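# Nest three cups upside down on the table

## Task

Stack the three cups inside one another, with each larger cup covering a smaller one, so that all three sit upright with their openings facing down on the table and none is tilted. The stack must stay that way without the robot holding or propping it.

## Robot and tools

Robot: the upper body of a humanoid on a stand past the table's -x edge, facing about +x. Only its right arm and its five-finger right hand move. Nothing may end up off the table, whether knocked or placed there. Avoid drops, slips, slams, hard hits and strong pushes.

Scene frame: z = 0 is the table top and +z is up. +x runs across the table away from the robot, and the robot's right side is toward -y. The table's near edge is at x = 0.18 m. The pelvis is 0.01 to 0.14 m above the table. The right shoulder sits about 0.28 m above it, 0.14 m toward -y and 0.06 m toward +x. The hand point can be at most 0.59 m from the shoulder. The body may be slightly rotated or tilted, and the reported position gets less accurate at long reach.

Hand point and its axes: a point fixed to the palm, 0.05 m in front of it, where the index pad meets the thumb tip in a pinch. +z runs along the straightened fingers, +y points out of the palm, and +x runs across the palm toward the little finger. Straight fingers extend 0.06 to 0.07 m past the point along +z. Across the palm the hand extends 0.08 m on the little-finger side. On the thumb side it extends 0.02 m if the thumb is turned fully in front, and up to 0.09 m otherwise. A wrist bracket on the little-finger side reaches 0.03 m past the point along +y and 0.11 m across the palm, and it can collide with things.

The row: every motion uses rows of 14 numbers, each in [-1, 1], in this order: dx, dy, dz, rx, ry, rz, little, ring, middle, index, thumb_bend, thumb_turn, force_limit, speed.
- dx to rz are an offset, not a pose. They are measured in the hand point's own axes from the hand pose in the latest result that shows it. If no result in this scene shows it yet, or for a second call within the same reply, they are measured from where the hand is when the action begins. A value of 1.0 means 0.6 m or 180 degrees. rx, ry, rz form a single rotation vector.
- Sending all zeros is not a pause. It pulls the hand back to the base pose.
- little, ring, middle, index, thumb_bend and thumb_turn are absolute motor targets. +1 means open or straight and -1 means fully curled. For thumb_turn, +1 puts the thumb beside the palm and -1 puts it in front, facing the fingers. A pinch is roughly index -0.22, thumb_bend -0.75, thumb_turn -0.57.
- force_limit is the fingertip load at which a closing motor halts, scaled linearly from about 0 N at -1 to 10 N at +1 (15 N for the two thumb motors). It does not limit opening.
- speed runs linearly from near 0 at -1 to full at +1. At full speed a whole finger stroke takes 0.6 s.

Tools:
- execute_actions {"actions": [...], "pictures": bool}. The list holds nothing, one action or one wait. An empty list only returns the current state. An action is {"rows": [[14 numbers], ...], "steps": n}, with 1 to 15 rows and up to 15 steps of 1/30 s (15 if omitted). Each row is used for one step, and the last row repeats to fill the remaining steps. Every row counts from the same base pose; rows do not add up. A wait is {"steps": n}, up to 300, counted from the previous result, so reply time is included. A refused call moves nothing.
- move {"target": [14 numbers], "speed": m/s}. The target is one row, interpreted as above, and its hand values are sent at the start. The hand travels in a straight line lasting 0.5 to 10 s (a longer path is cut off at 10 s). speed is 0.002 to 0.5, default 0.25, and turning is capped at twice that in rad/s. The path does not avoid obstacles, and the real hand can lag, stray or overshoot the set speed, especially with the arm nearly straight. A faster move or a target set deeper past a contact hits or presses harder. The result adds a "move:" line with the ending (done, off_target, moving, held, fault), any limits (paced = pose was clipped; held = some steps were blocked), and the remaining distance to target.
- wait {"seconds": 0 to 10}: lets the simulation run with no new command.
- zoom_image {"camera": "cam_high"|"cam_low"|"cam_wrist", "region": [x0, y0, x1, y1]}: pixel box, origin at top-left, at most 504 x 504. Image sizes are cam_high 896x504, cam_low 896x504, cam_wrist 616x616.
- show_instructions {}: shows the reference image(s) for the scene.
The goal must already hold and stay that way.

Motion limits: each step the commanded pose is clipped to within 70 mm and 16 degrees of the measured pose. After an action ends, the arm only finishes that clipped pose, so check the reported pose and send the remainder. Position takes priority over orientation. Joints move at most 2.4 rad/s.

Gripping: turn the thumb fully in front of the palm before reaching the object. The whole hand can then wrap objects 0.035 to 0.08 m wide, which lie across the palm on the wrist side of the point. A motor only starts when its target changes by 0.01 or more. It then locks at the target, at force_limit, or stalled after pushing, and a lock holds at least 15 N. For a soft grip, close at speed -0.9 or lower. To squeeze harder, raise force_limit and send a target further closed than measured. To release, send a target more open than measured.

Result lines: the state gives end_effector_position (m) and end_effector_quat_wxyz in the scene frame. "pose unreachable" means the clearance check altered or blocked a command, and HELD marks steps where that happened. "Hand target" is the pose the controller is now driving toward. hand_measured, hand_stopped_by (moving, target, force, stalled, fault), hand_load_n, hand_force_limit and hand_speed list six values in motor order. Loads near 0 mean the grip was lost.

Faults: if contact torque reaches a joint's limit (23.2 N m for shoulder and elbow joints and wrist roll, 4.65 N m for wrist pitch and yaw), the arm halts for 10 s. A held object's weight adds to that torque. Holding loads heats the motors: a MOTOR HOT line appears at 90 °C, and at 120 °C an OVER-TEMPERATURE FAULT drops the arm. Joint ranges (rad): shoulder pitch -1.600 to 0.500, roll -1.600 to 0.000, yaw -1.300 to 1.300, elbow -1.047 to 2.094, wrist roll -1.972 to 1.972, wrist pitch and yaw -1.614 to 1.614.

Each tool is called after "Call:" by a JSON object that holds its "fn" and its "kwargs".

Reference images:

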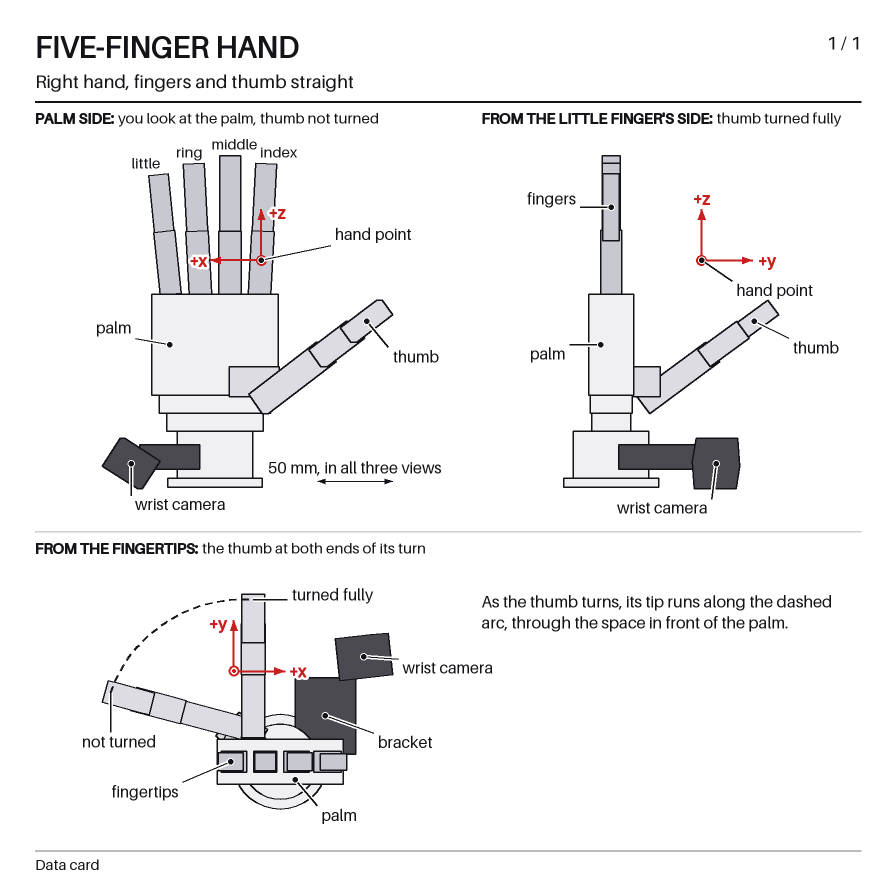

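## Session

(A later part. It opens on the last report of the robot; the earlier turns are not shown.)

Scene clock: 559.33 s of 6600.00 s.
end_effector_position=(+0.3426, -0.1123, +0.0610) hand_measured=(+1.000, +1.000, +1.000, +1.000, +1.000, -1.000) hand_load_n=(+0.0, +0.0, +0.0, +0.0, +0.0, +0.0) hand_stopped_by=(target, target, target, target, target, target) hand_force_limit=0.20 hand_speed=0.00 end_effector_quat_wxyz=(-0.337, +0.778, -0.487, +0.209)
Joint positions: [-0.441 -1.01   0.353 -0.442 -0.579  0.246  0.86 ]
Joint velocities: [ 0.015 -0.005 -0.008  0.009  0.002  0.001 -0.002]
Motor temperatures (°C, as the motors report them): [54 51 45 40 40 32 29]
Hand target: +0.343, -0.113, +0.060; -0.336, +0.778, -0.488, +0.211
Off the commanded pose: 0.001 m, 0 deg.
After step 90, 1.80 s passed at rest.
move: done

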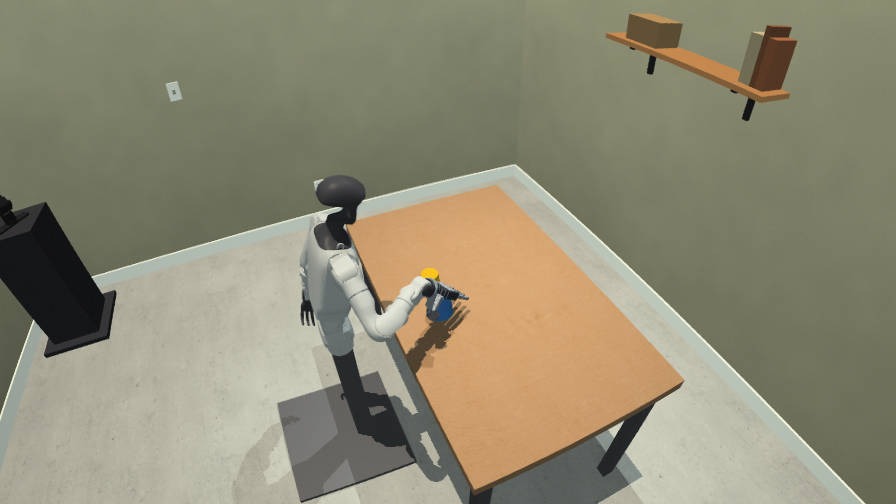

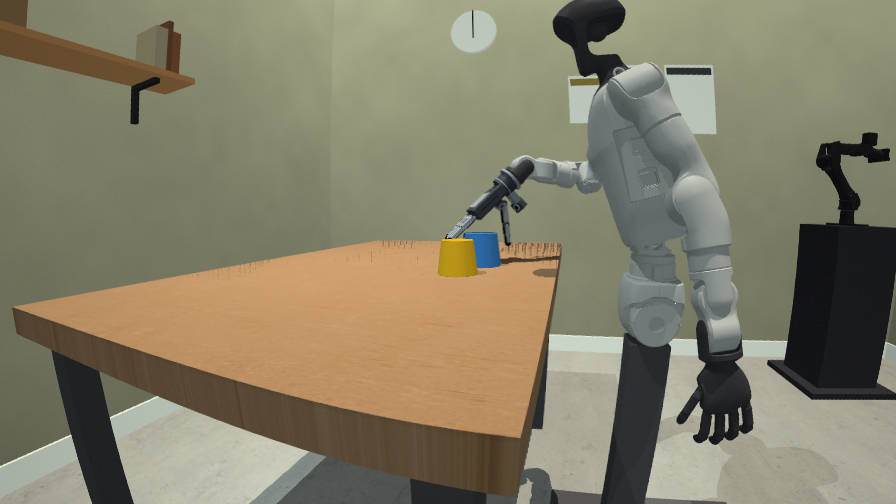

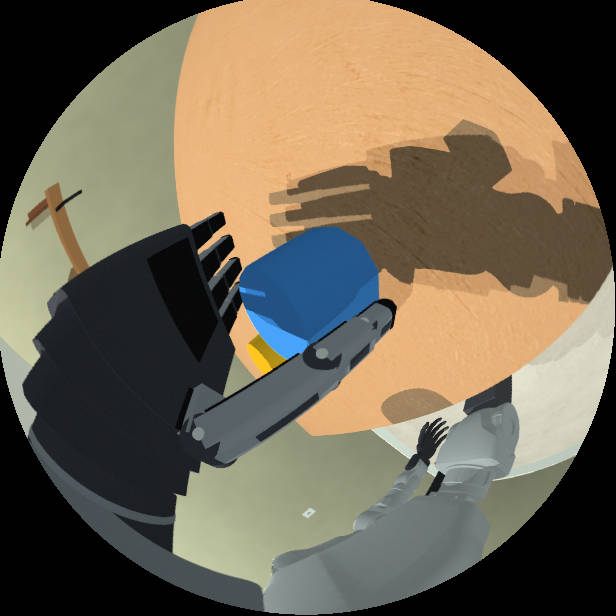

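Call:
{"fn": "move", "kwargs": {"target": [0,0.007,0.03,0,0,0,1,1,1,1,1,-1,0.2,0], "speed": 0.03}}

Call:
{"fn": "move", "kwargs": {"target": [0,0,0,0,0,0,1,-0.5,-0.5,-0.5,-0.2,-1,-0.1,-0.8]}}

Call:
{"fn": "zoom_image", "kwargs": {"camera": "cam_low", "region": [400,150,560,290]}}

Scene clock: 567.07 s of 6600.00 s.
end_effector_position=(+0.3521, -0.1083, +0.0466) hand_measured=(+1.000, +1.000, +1.000, +1.000, +1.000, -1.000) hand_load_n=(+0.0, +0.0, +0.0, +0.0, +0.0, +0.0) hand_stopped_by=(target, target, target, target, target, target) hand_force_limit=0.20 hand_speed=0.00 end_effector_quat_wxyz=(-0.338, +0.777, -0.489, +0.208)
Joint positions: [-0.485 -0.962  0.417 -0.346 -0.608  0.223  0.815]
Joint velocities: [-0.008 -0.008  0.003 -0.02  -0.005  0.    -0.004]
Motor temperatures (°C, as the motors report them): [53 51 45 40 40 32 29]
Hand target: +0.353, -0.108, +0.046; -0.337, +0.778, -0.488, +0.209
Off the commanded pose: 0.001 m, 0 deg.
After step 90, 3.87 s passed at rest.
move: done

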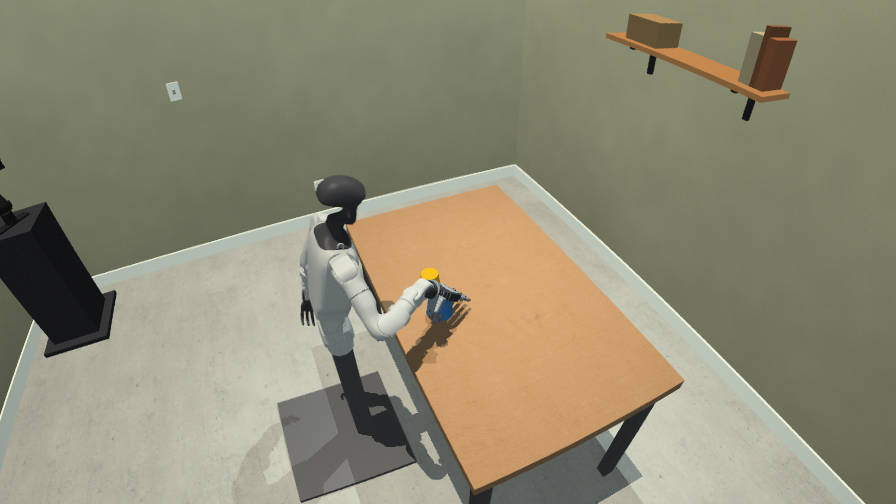

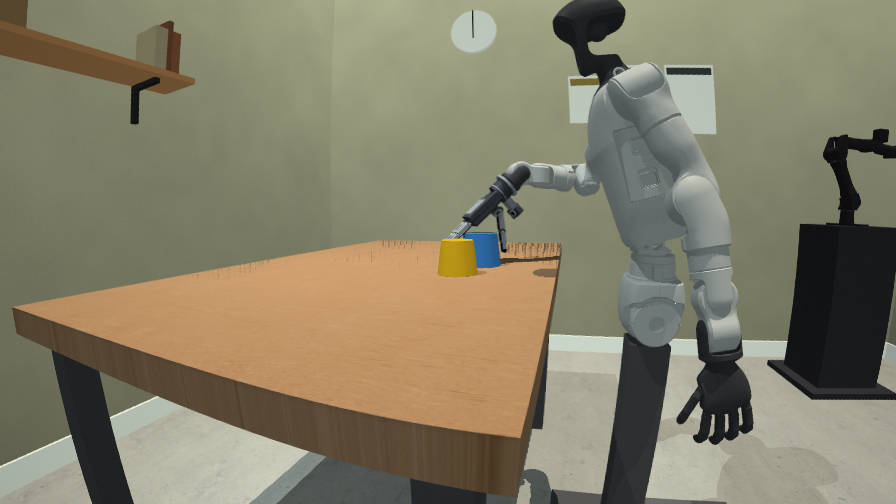

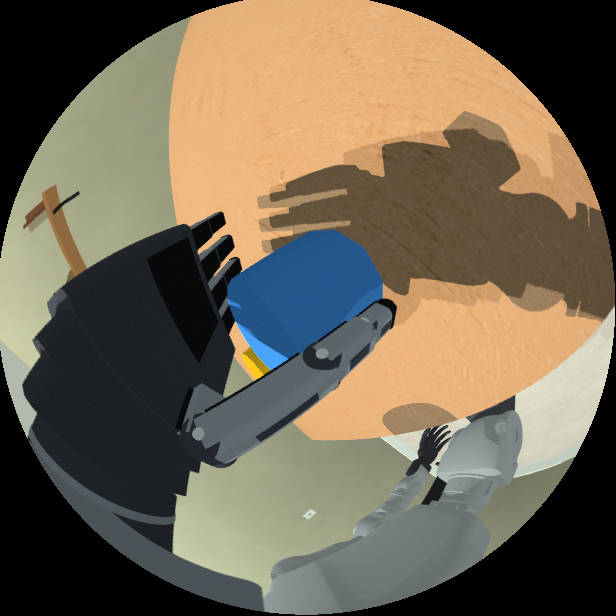

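Scene clock: 570.13 s of 6600.00 s.
end_effector_position=(+0.3538, -0.1078, +0.0490) hand_measured=(+1.000, +0.070, +0.370, +0.404, +0.782, -1.000) hand_load_n=(+0.0, +4.5, +3.5, +5.5, +19.5, +3.5) hand_stopped_by=(target, force, force, force, force, target) hand_force_limit=-0.10 hand_speed=-0.80 end_effector_quat_wxyz=(-0.340, +0.776, -0.488, +0.210)
Joint positions: [-0.489 -0.962  0.414 -0.348 -0.608  0.223  0.815]
Joint velocities: [ 0.     0.002  0.     0.009 -0.003  0.     0.   ]
Motor temperatures (°C, as the motors report them): [52 51 45 40 40 32 29]
Hand target: +0.352, -0.108, +0.047; -0.338, +0.777, -0.489, +0.208
Off the commanded pose: 0.003 m, 0 deg.
move: done

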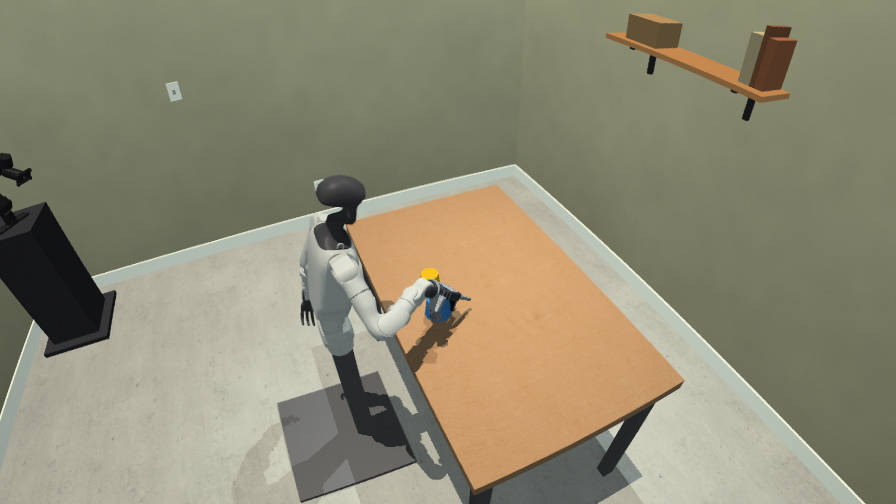

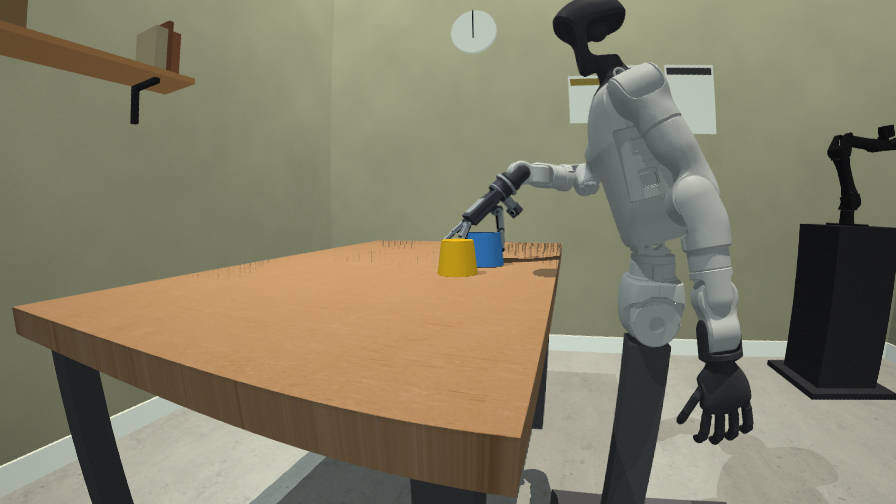

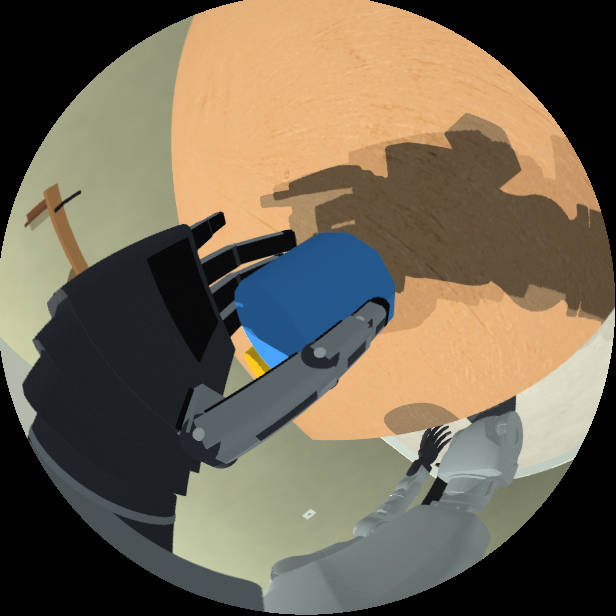

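Region (400, 150, 560, 290) of cam_low's 896x504 image, scaled by 3.150, with more detail than that image has; it fills the top 441 rows of this view, and the rest is white.

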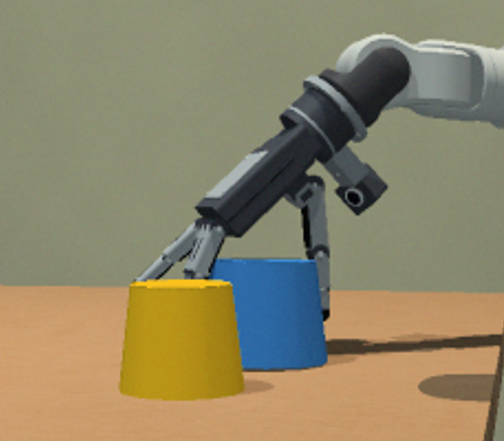

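Call:
{"fn": "move", "kwargs": {"target": [0,-0.103,-0.097,0,0,0,1,-0.5,-0.5,-0.5,-0.2,-1,-0.1,-0.8], "speed": 0.06}}

Call:
{"fn": "zoom_image", "kwargs": {"camera": "cam_low", "region": [400,150,560,290]}}

Scene clock: 574.23 s of 6600.00 s.
end_effector_position=(+0.3506, -0.1091, +0.1325) hand_measured=(+1.000, +0.070, +0.370, +0.404, +0.782, -1.000) hand_load_n=(+0.0, +3.5, +3.0, +6.5, +18.5, +2.5) hand_stopped_by=(target, force, force, force, force, target) hand_force_limit=-0.10 hand_speed=-0.80 end_effector_quat_wxyz=(-0.337, +0.778, -0.485, +0.212)
Joint positions: [-0.637 -1.068  0.223 -0.538 -0.456  0.338  1.139]
Joint velocities: [ 0.     0.011 -0.009  0.008  0.     0.     0.007]
Motor temperatures (°C, as the motors report them): [52 51 45 40 40 32 29]
Hand target: +0.350, -0.108, +0.133; -0.338, +0.778, -0.486, +0.210
Off the commanded pose: 0.003 m, 1 deg.
move: done

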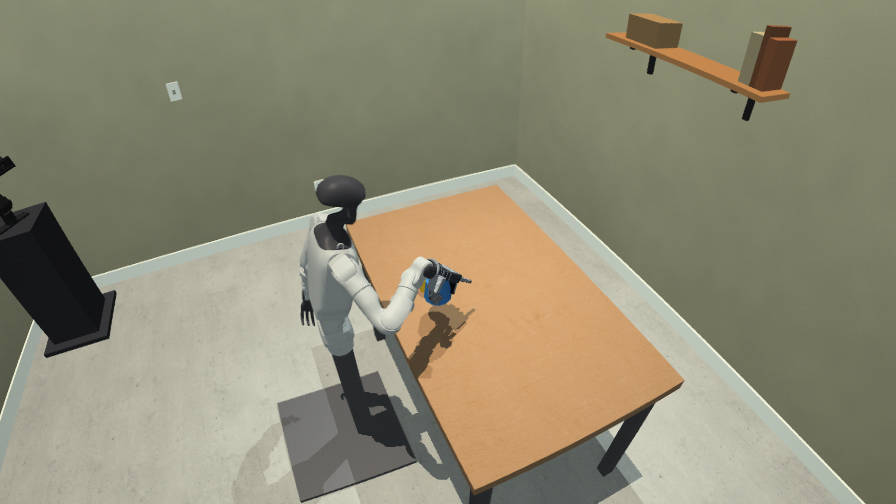

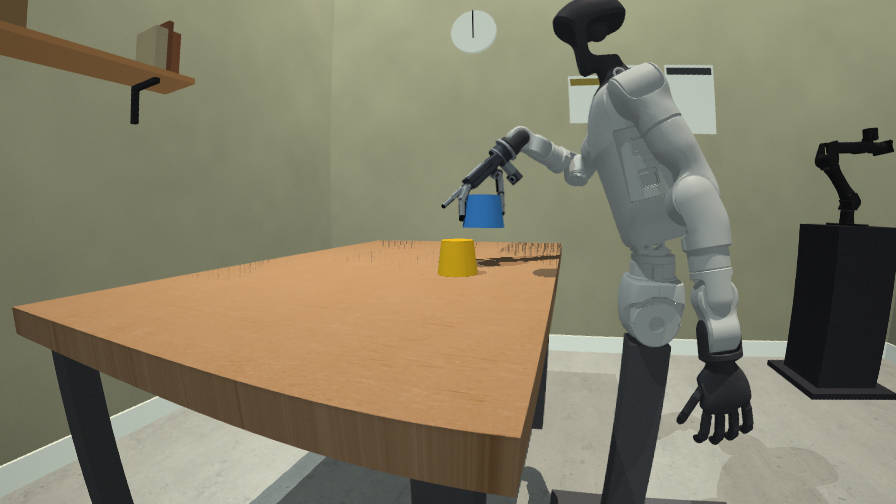

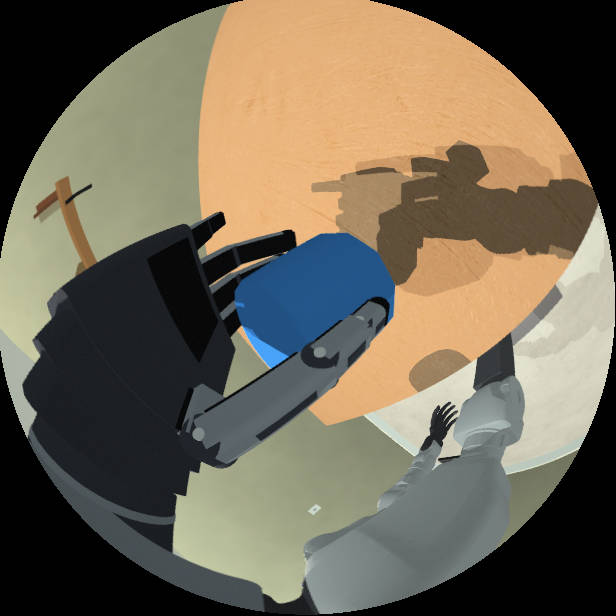

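Region (400, 150, 560, 290) of cam_low's 896x504 image, scaled by 3.150, with more detail than that image has; it fills the top 441 rows of this view, and the rest is white.

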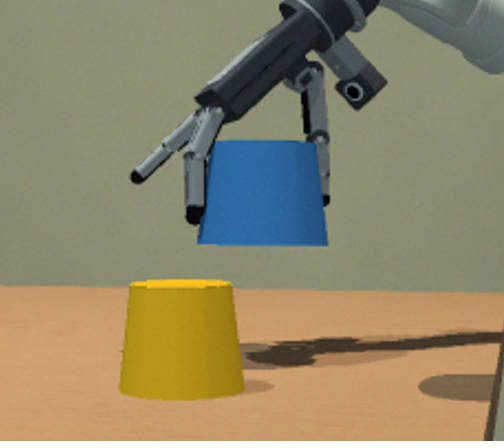

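Call:
{"fn": "move", "kwargs": {"target": [-0.178,-0.101,0.103,0,-0.101,-0.095,1,-0.5,-0.5,-0.5,-0.2,-1,-0.1,-0.8], "speed": 0.08}}

Call:
{"fn": "zoom_image", "kwargs": {"camera": "cam_low", "region": [400,150,560,290]}}

Call:
{"fn": "zoom_image", "kwargs": {"camera": "cam_high", "region": [390,240,470,310]}}

Scene clock: 581.57 s of 6600.00 s.
end_effector_position=(+0.3864, +0.0191, +0.1385) hand_measured=(+1.000, +0.070, +0.370, +0.404, +0.782, -1.000) hand_load_n=(+0.0, +3.5, +3.0, +6.5, +18.5, +2.5) hand_stopped_by=(target, force, force, force, force, target) hand_force_limit=-0.10 hand_speed=-0.80 end_effector_quat_wxyz=(-0.375, +0.862, -0.310, +0.142)
Joint positions: [-1.226 -0.658  0.641  0.023 -0.474  0.008  1.099]
Joint velocities: [ 0.008 -0.011  0.003  0.005  0.    -0.004  0.   ]
Motor temperatures (°C, as the motors report them): [53 51 45 40 40 32 29]
Hand target: +0.386, +0.020, +0.138; -0.375, +0.862, -0.309, +0.141
Off the commanded pose: 0.009 m, 1 deg.
After step 90, 1.30 s passed at rest.
move: off_target

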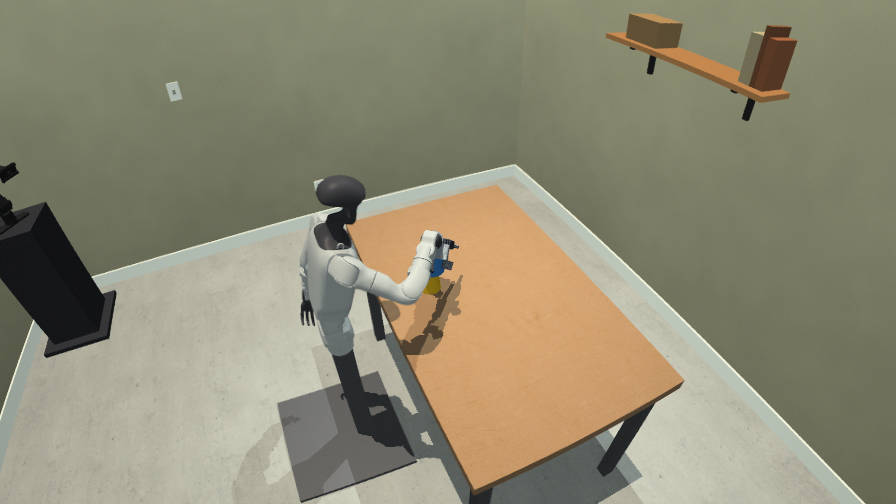

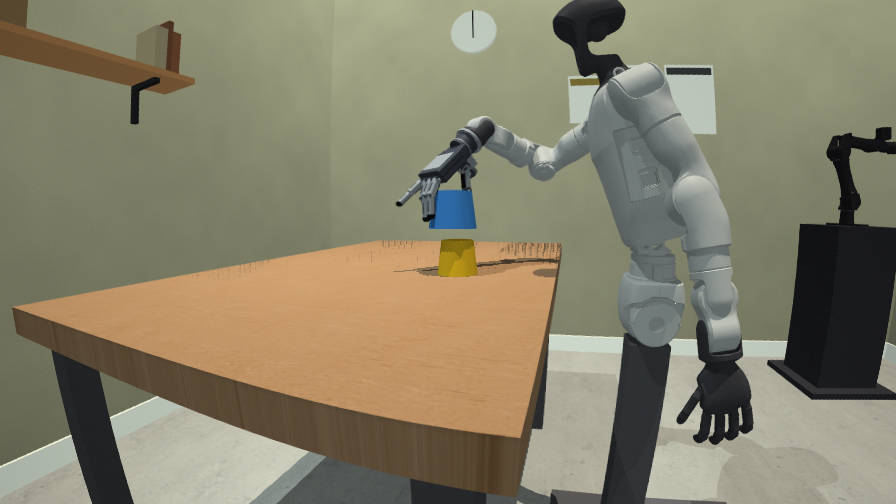

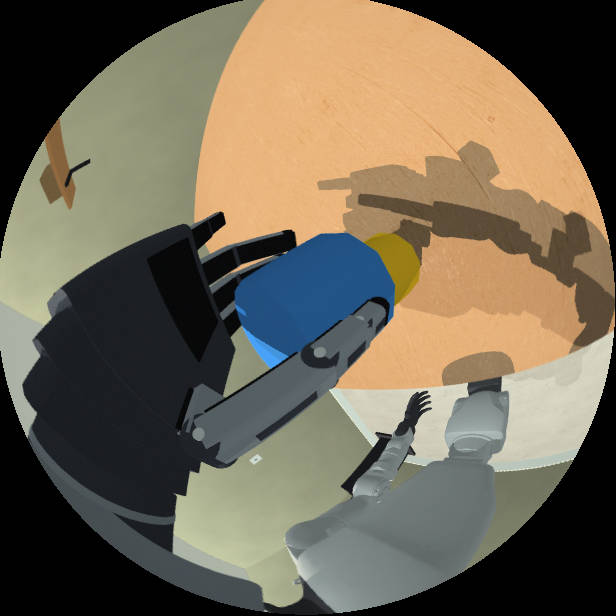

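Region (400, 150, 560, 290) of cam_low's 896x504 image, scaled by 3.150, with more detail than that image has; it fills the top 441 rows of this view, and the rest is white.

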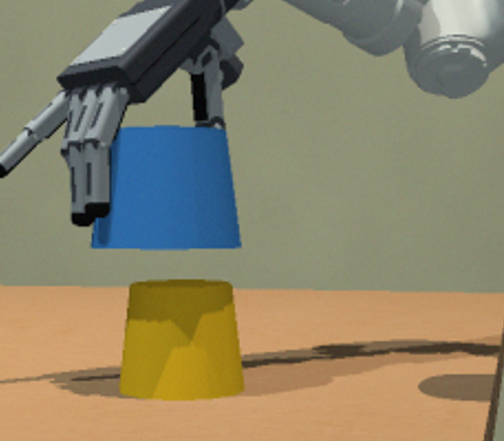

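Region (390, 240, 470, 310) of cam_high's 896x504 image, scaled by 6.300, with more detail than that image has; it fills the top 441 rows of this view, and the rest is white.

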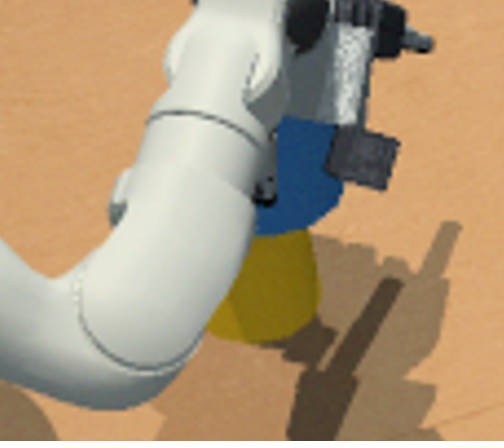

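Call:
{"fn": "move", "kwargs": {"target": [-0.0115,0.043,0.027,0,0,0,1,-0.5,-0.5,-0.5,-0.2,-1,-0.1,-0.8], "speed": 0.03}}

Call:
{"fn": "zoom_image", "kwargs": {"camera": "cam_low", "region": [400,150,560,290]}}

Call:
{"fn": "zoom_image", "kwargs": {"camera": "cam_high", "region": [390,240,470,310]}}

Scene clock: 587.87 s of 6600.00 s.
end_effector_position=(+0.3782, +0.0187, +0.1082) hand_measured=(+1.000, +0.070, +0.370, +0.404, +0.782, -1.000) hand_load_n=(+0.0, +3.5, +3.0, +6.5, +18.5, +2.5) hand_stopped_by=(target, force, force, force, force, target) hand_force_limit=-0.10 hand_speed=-0.80 end_effector_quat_wxyz=(-0.374, +0.862, -0.312, +0.139)
Joint positions: [-1.13  -0.657  0.681 -0.014 -0.526  0.016  1.02 ]
Joint velocities: [ 0.     0.005  0.002  0.     0.009  0.001 -0.003]
Motor temperatures (°C, as the motors report them): [55 51 45 40 40 32 29]
Hand target: +0.378, +0.019, +0.108; -0.374, +0.862, -0.311, +0.141
Off the commanded pose: 0.001 m, 0 deg.
After step 90, 2.00 s passed at rest.
move: done

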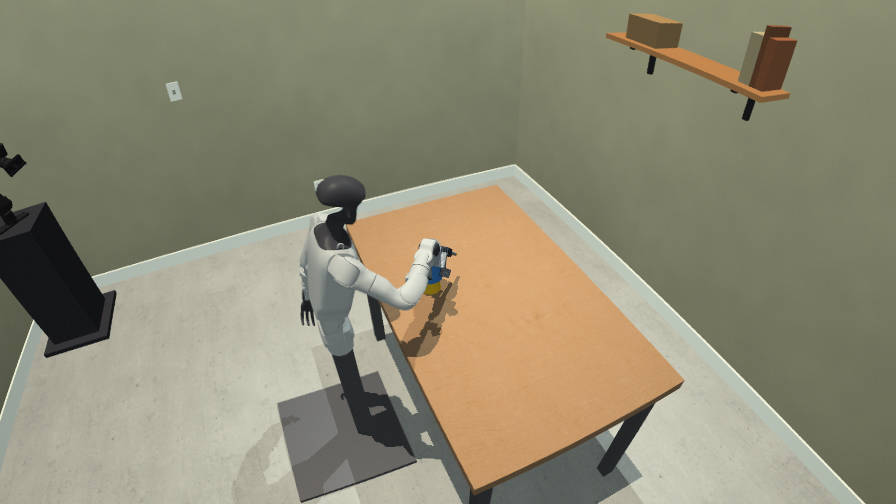

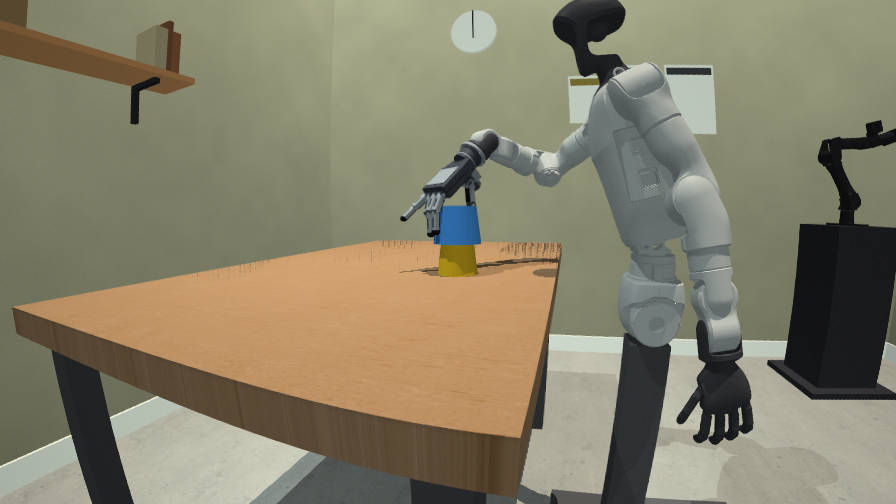

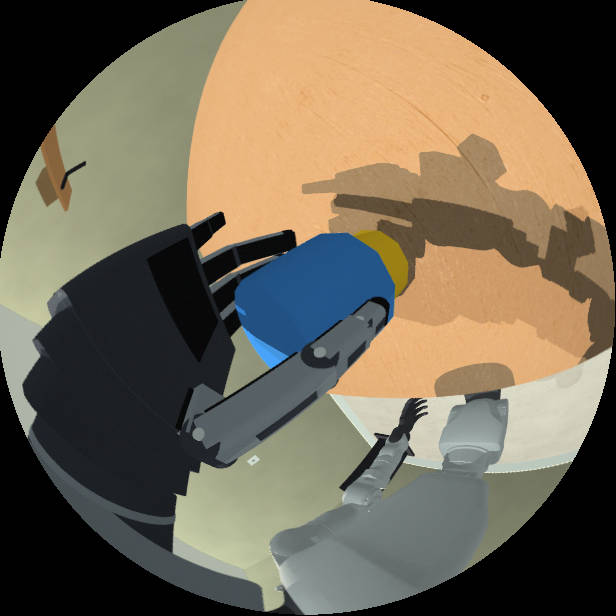

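Region (400, 150, 560, 290) of cam_low's 896x504 image, scaled by 3.150, with more detail than that image has; it fills the top 441 rows of this view, and the rest is white.

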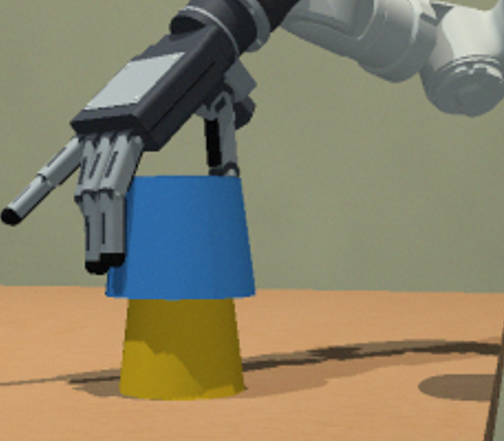

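Region (390, 240, 470, 310) of cam_high's 896x504 image, scaled by 6.300, with more detail than that image has; it fills the top 441 rows of this view, and the rest is white.

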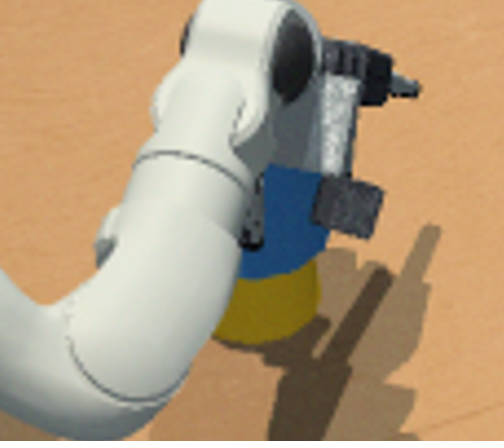

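Call:
{"fn": "move", "kwargs": {"target": [0,0.072,0.067,0,0,0,1,-0.5,-0.5,-0.5,-0.2,-1,-0.1,-0.8], "speed": 0.025}}

Call:
{"fn": "zoom_image", "kwargs": {"camera": "cam_low", "region": [400,150,560,290]}}

Scene clock: 592.73 s of 6600.00 s.
end_effector_position=(+0.3809, +0.0187, +0.0505) hand_measured=(+1.000, +0.070, +0.370, +0.404, +0.782, -1.000) hand_load_n=(+0.0, +3.5, +3.0, +6.5, +18.5, +2.5) hand_stopped_by=(target, force, force, force, force, target) hand_force_limit=-0.10 hand_speed=-0.80 end_effector_quat_wxyz=(-0.375, +0.861, -0.315, +0.139)
Joint positions: [-1.052 -0.624  0.808  0.137 -0.591 -0.046  0.787]
Joint velocities: [ 0.018  0.002  0.012  0.     0.002  0.    -0.006]
Motor temperatures (°C, as the motors report them): [56 50 45 40 40 32 29]
Hand target: +0.381, +0.019, +0.049; -0.374, +0.861, -0.314, +0.140
Off the commanded pose: 0.003 m, 0 deg.
move: done

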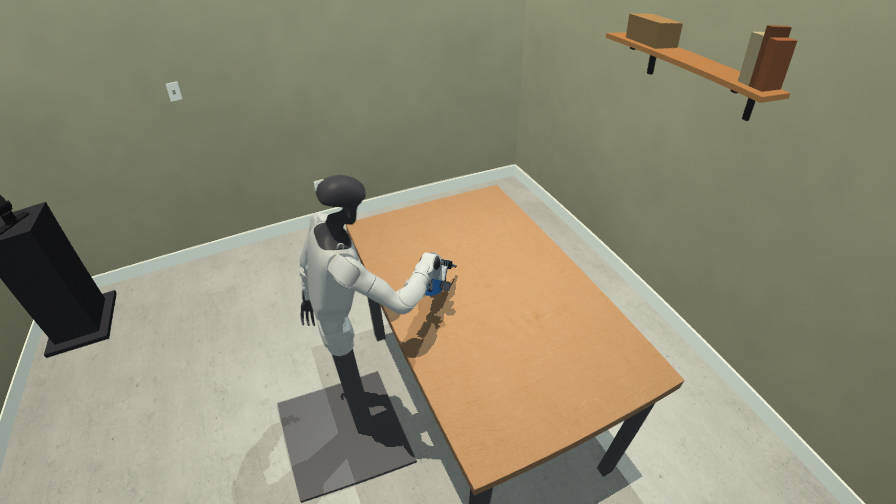

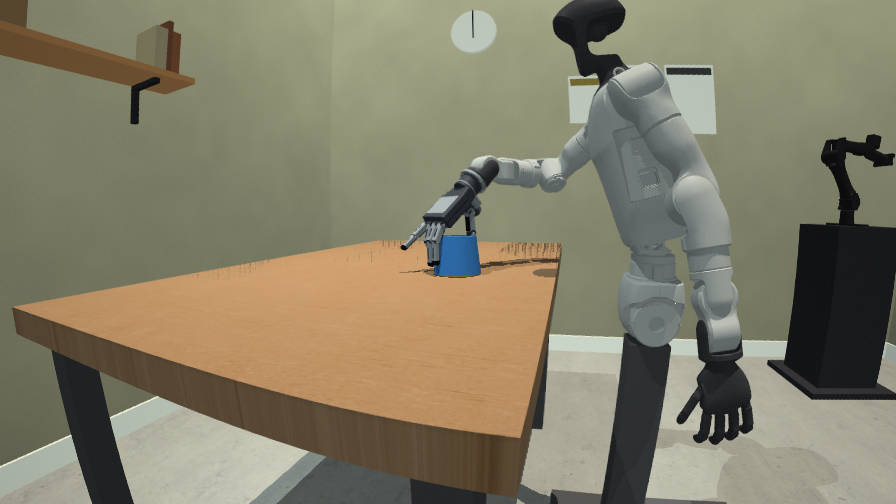

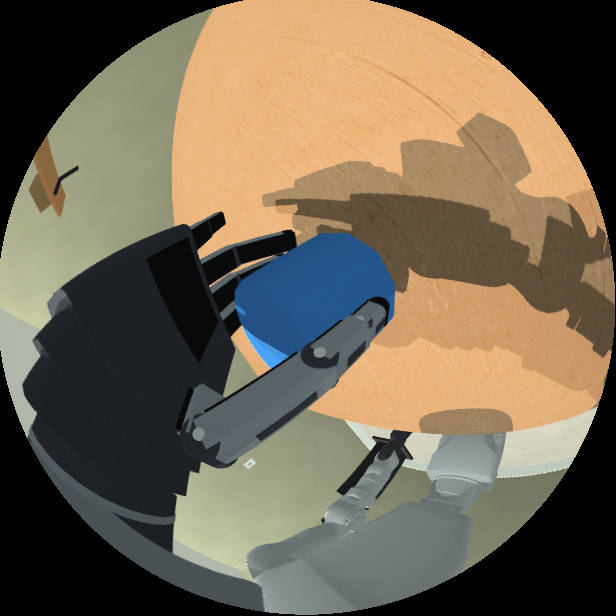

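Region (400, 150, 560, 290) of cam_low's 896x504 image, scaled by 3.150, with more detail than that image has; it fills the top 441 rows of this view, and the rest is white.

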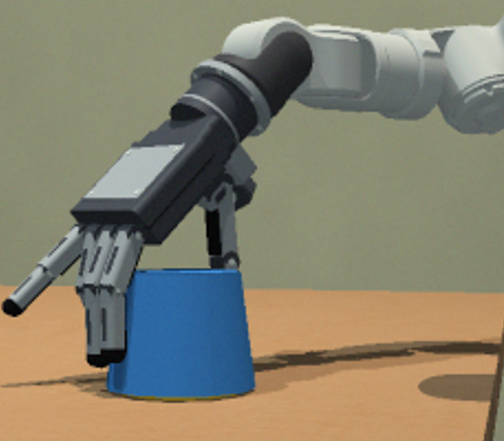

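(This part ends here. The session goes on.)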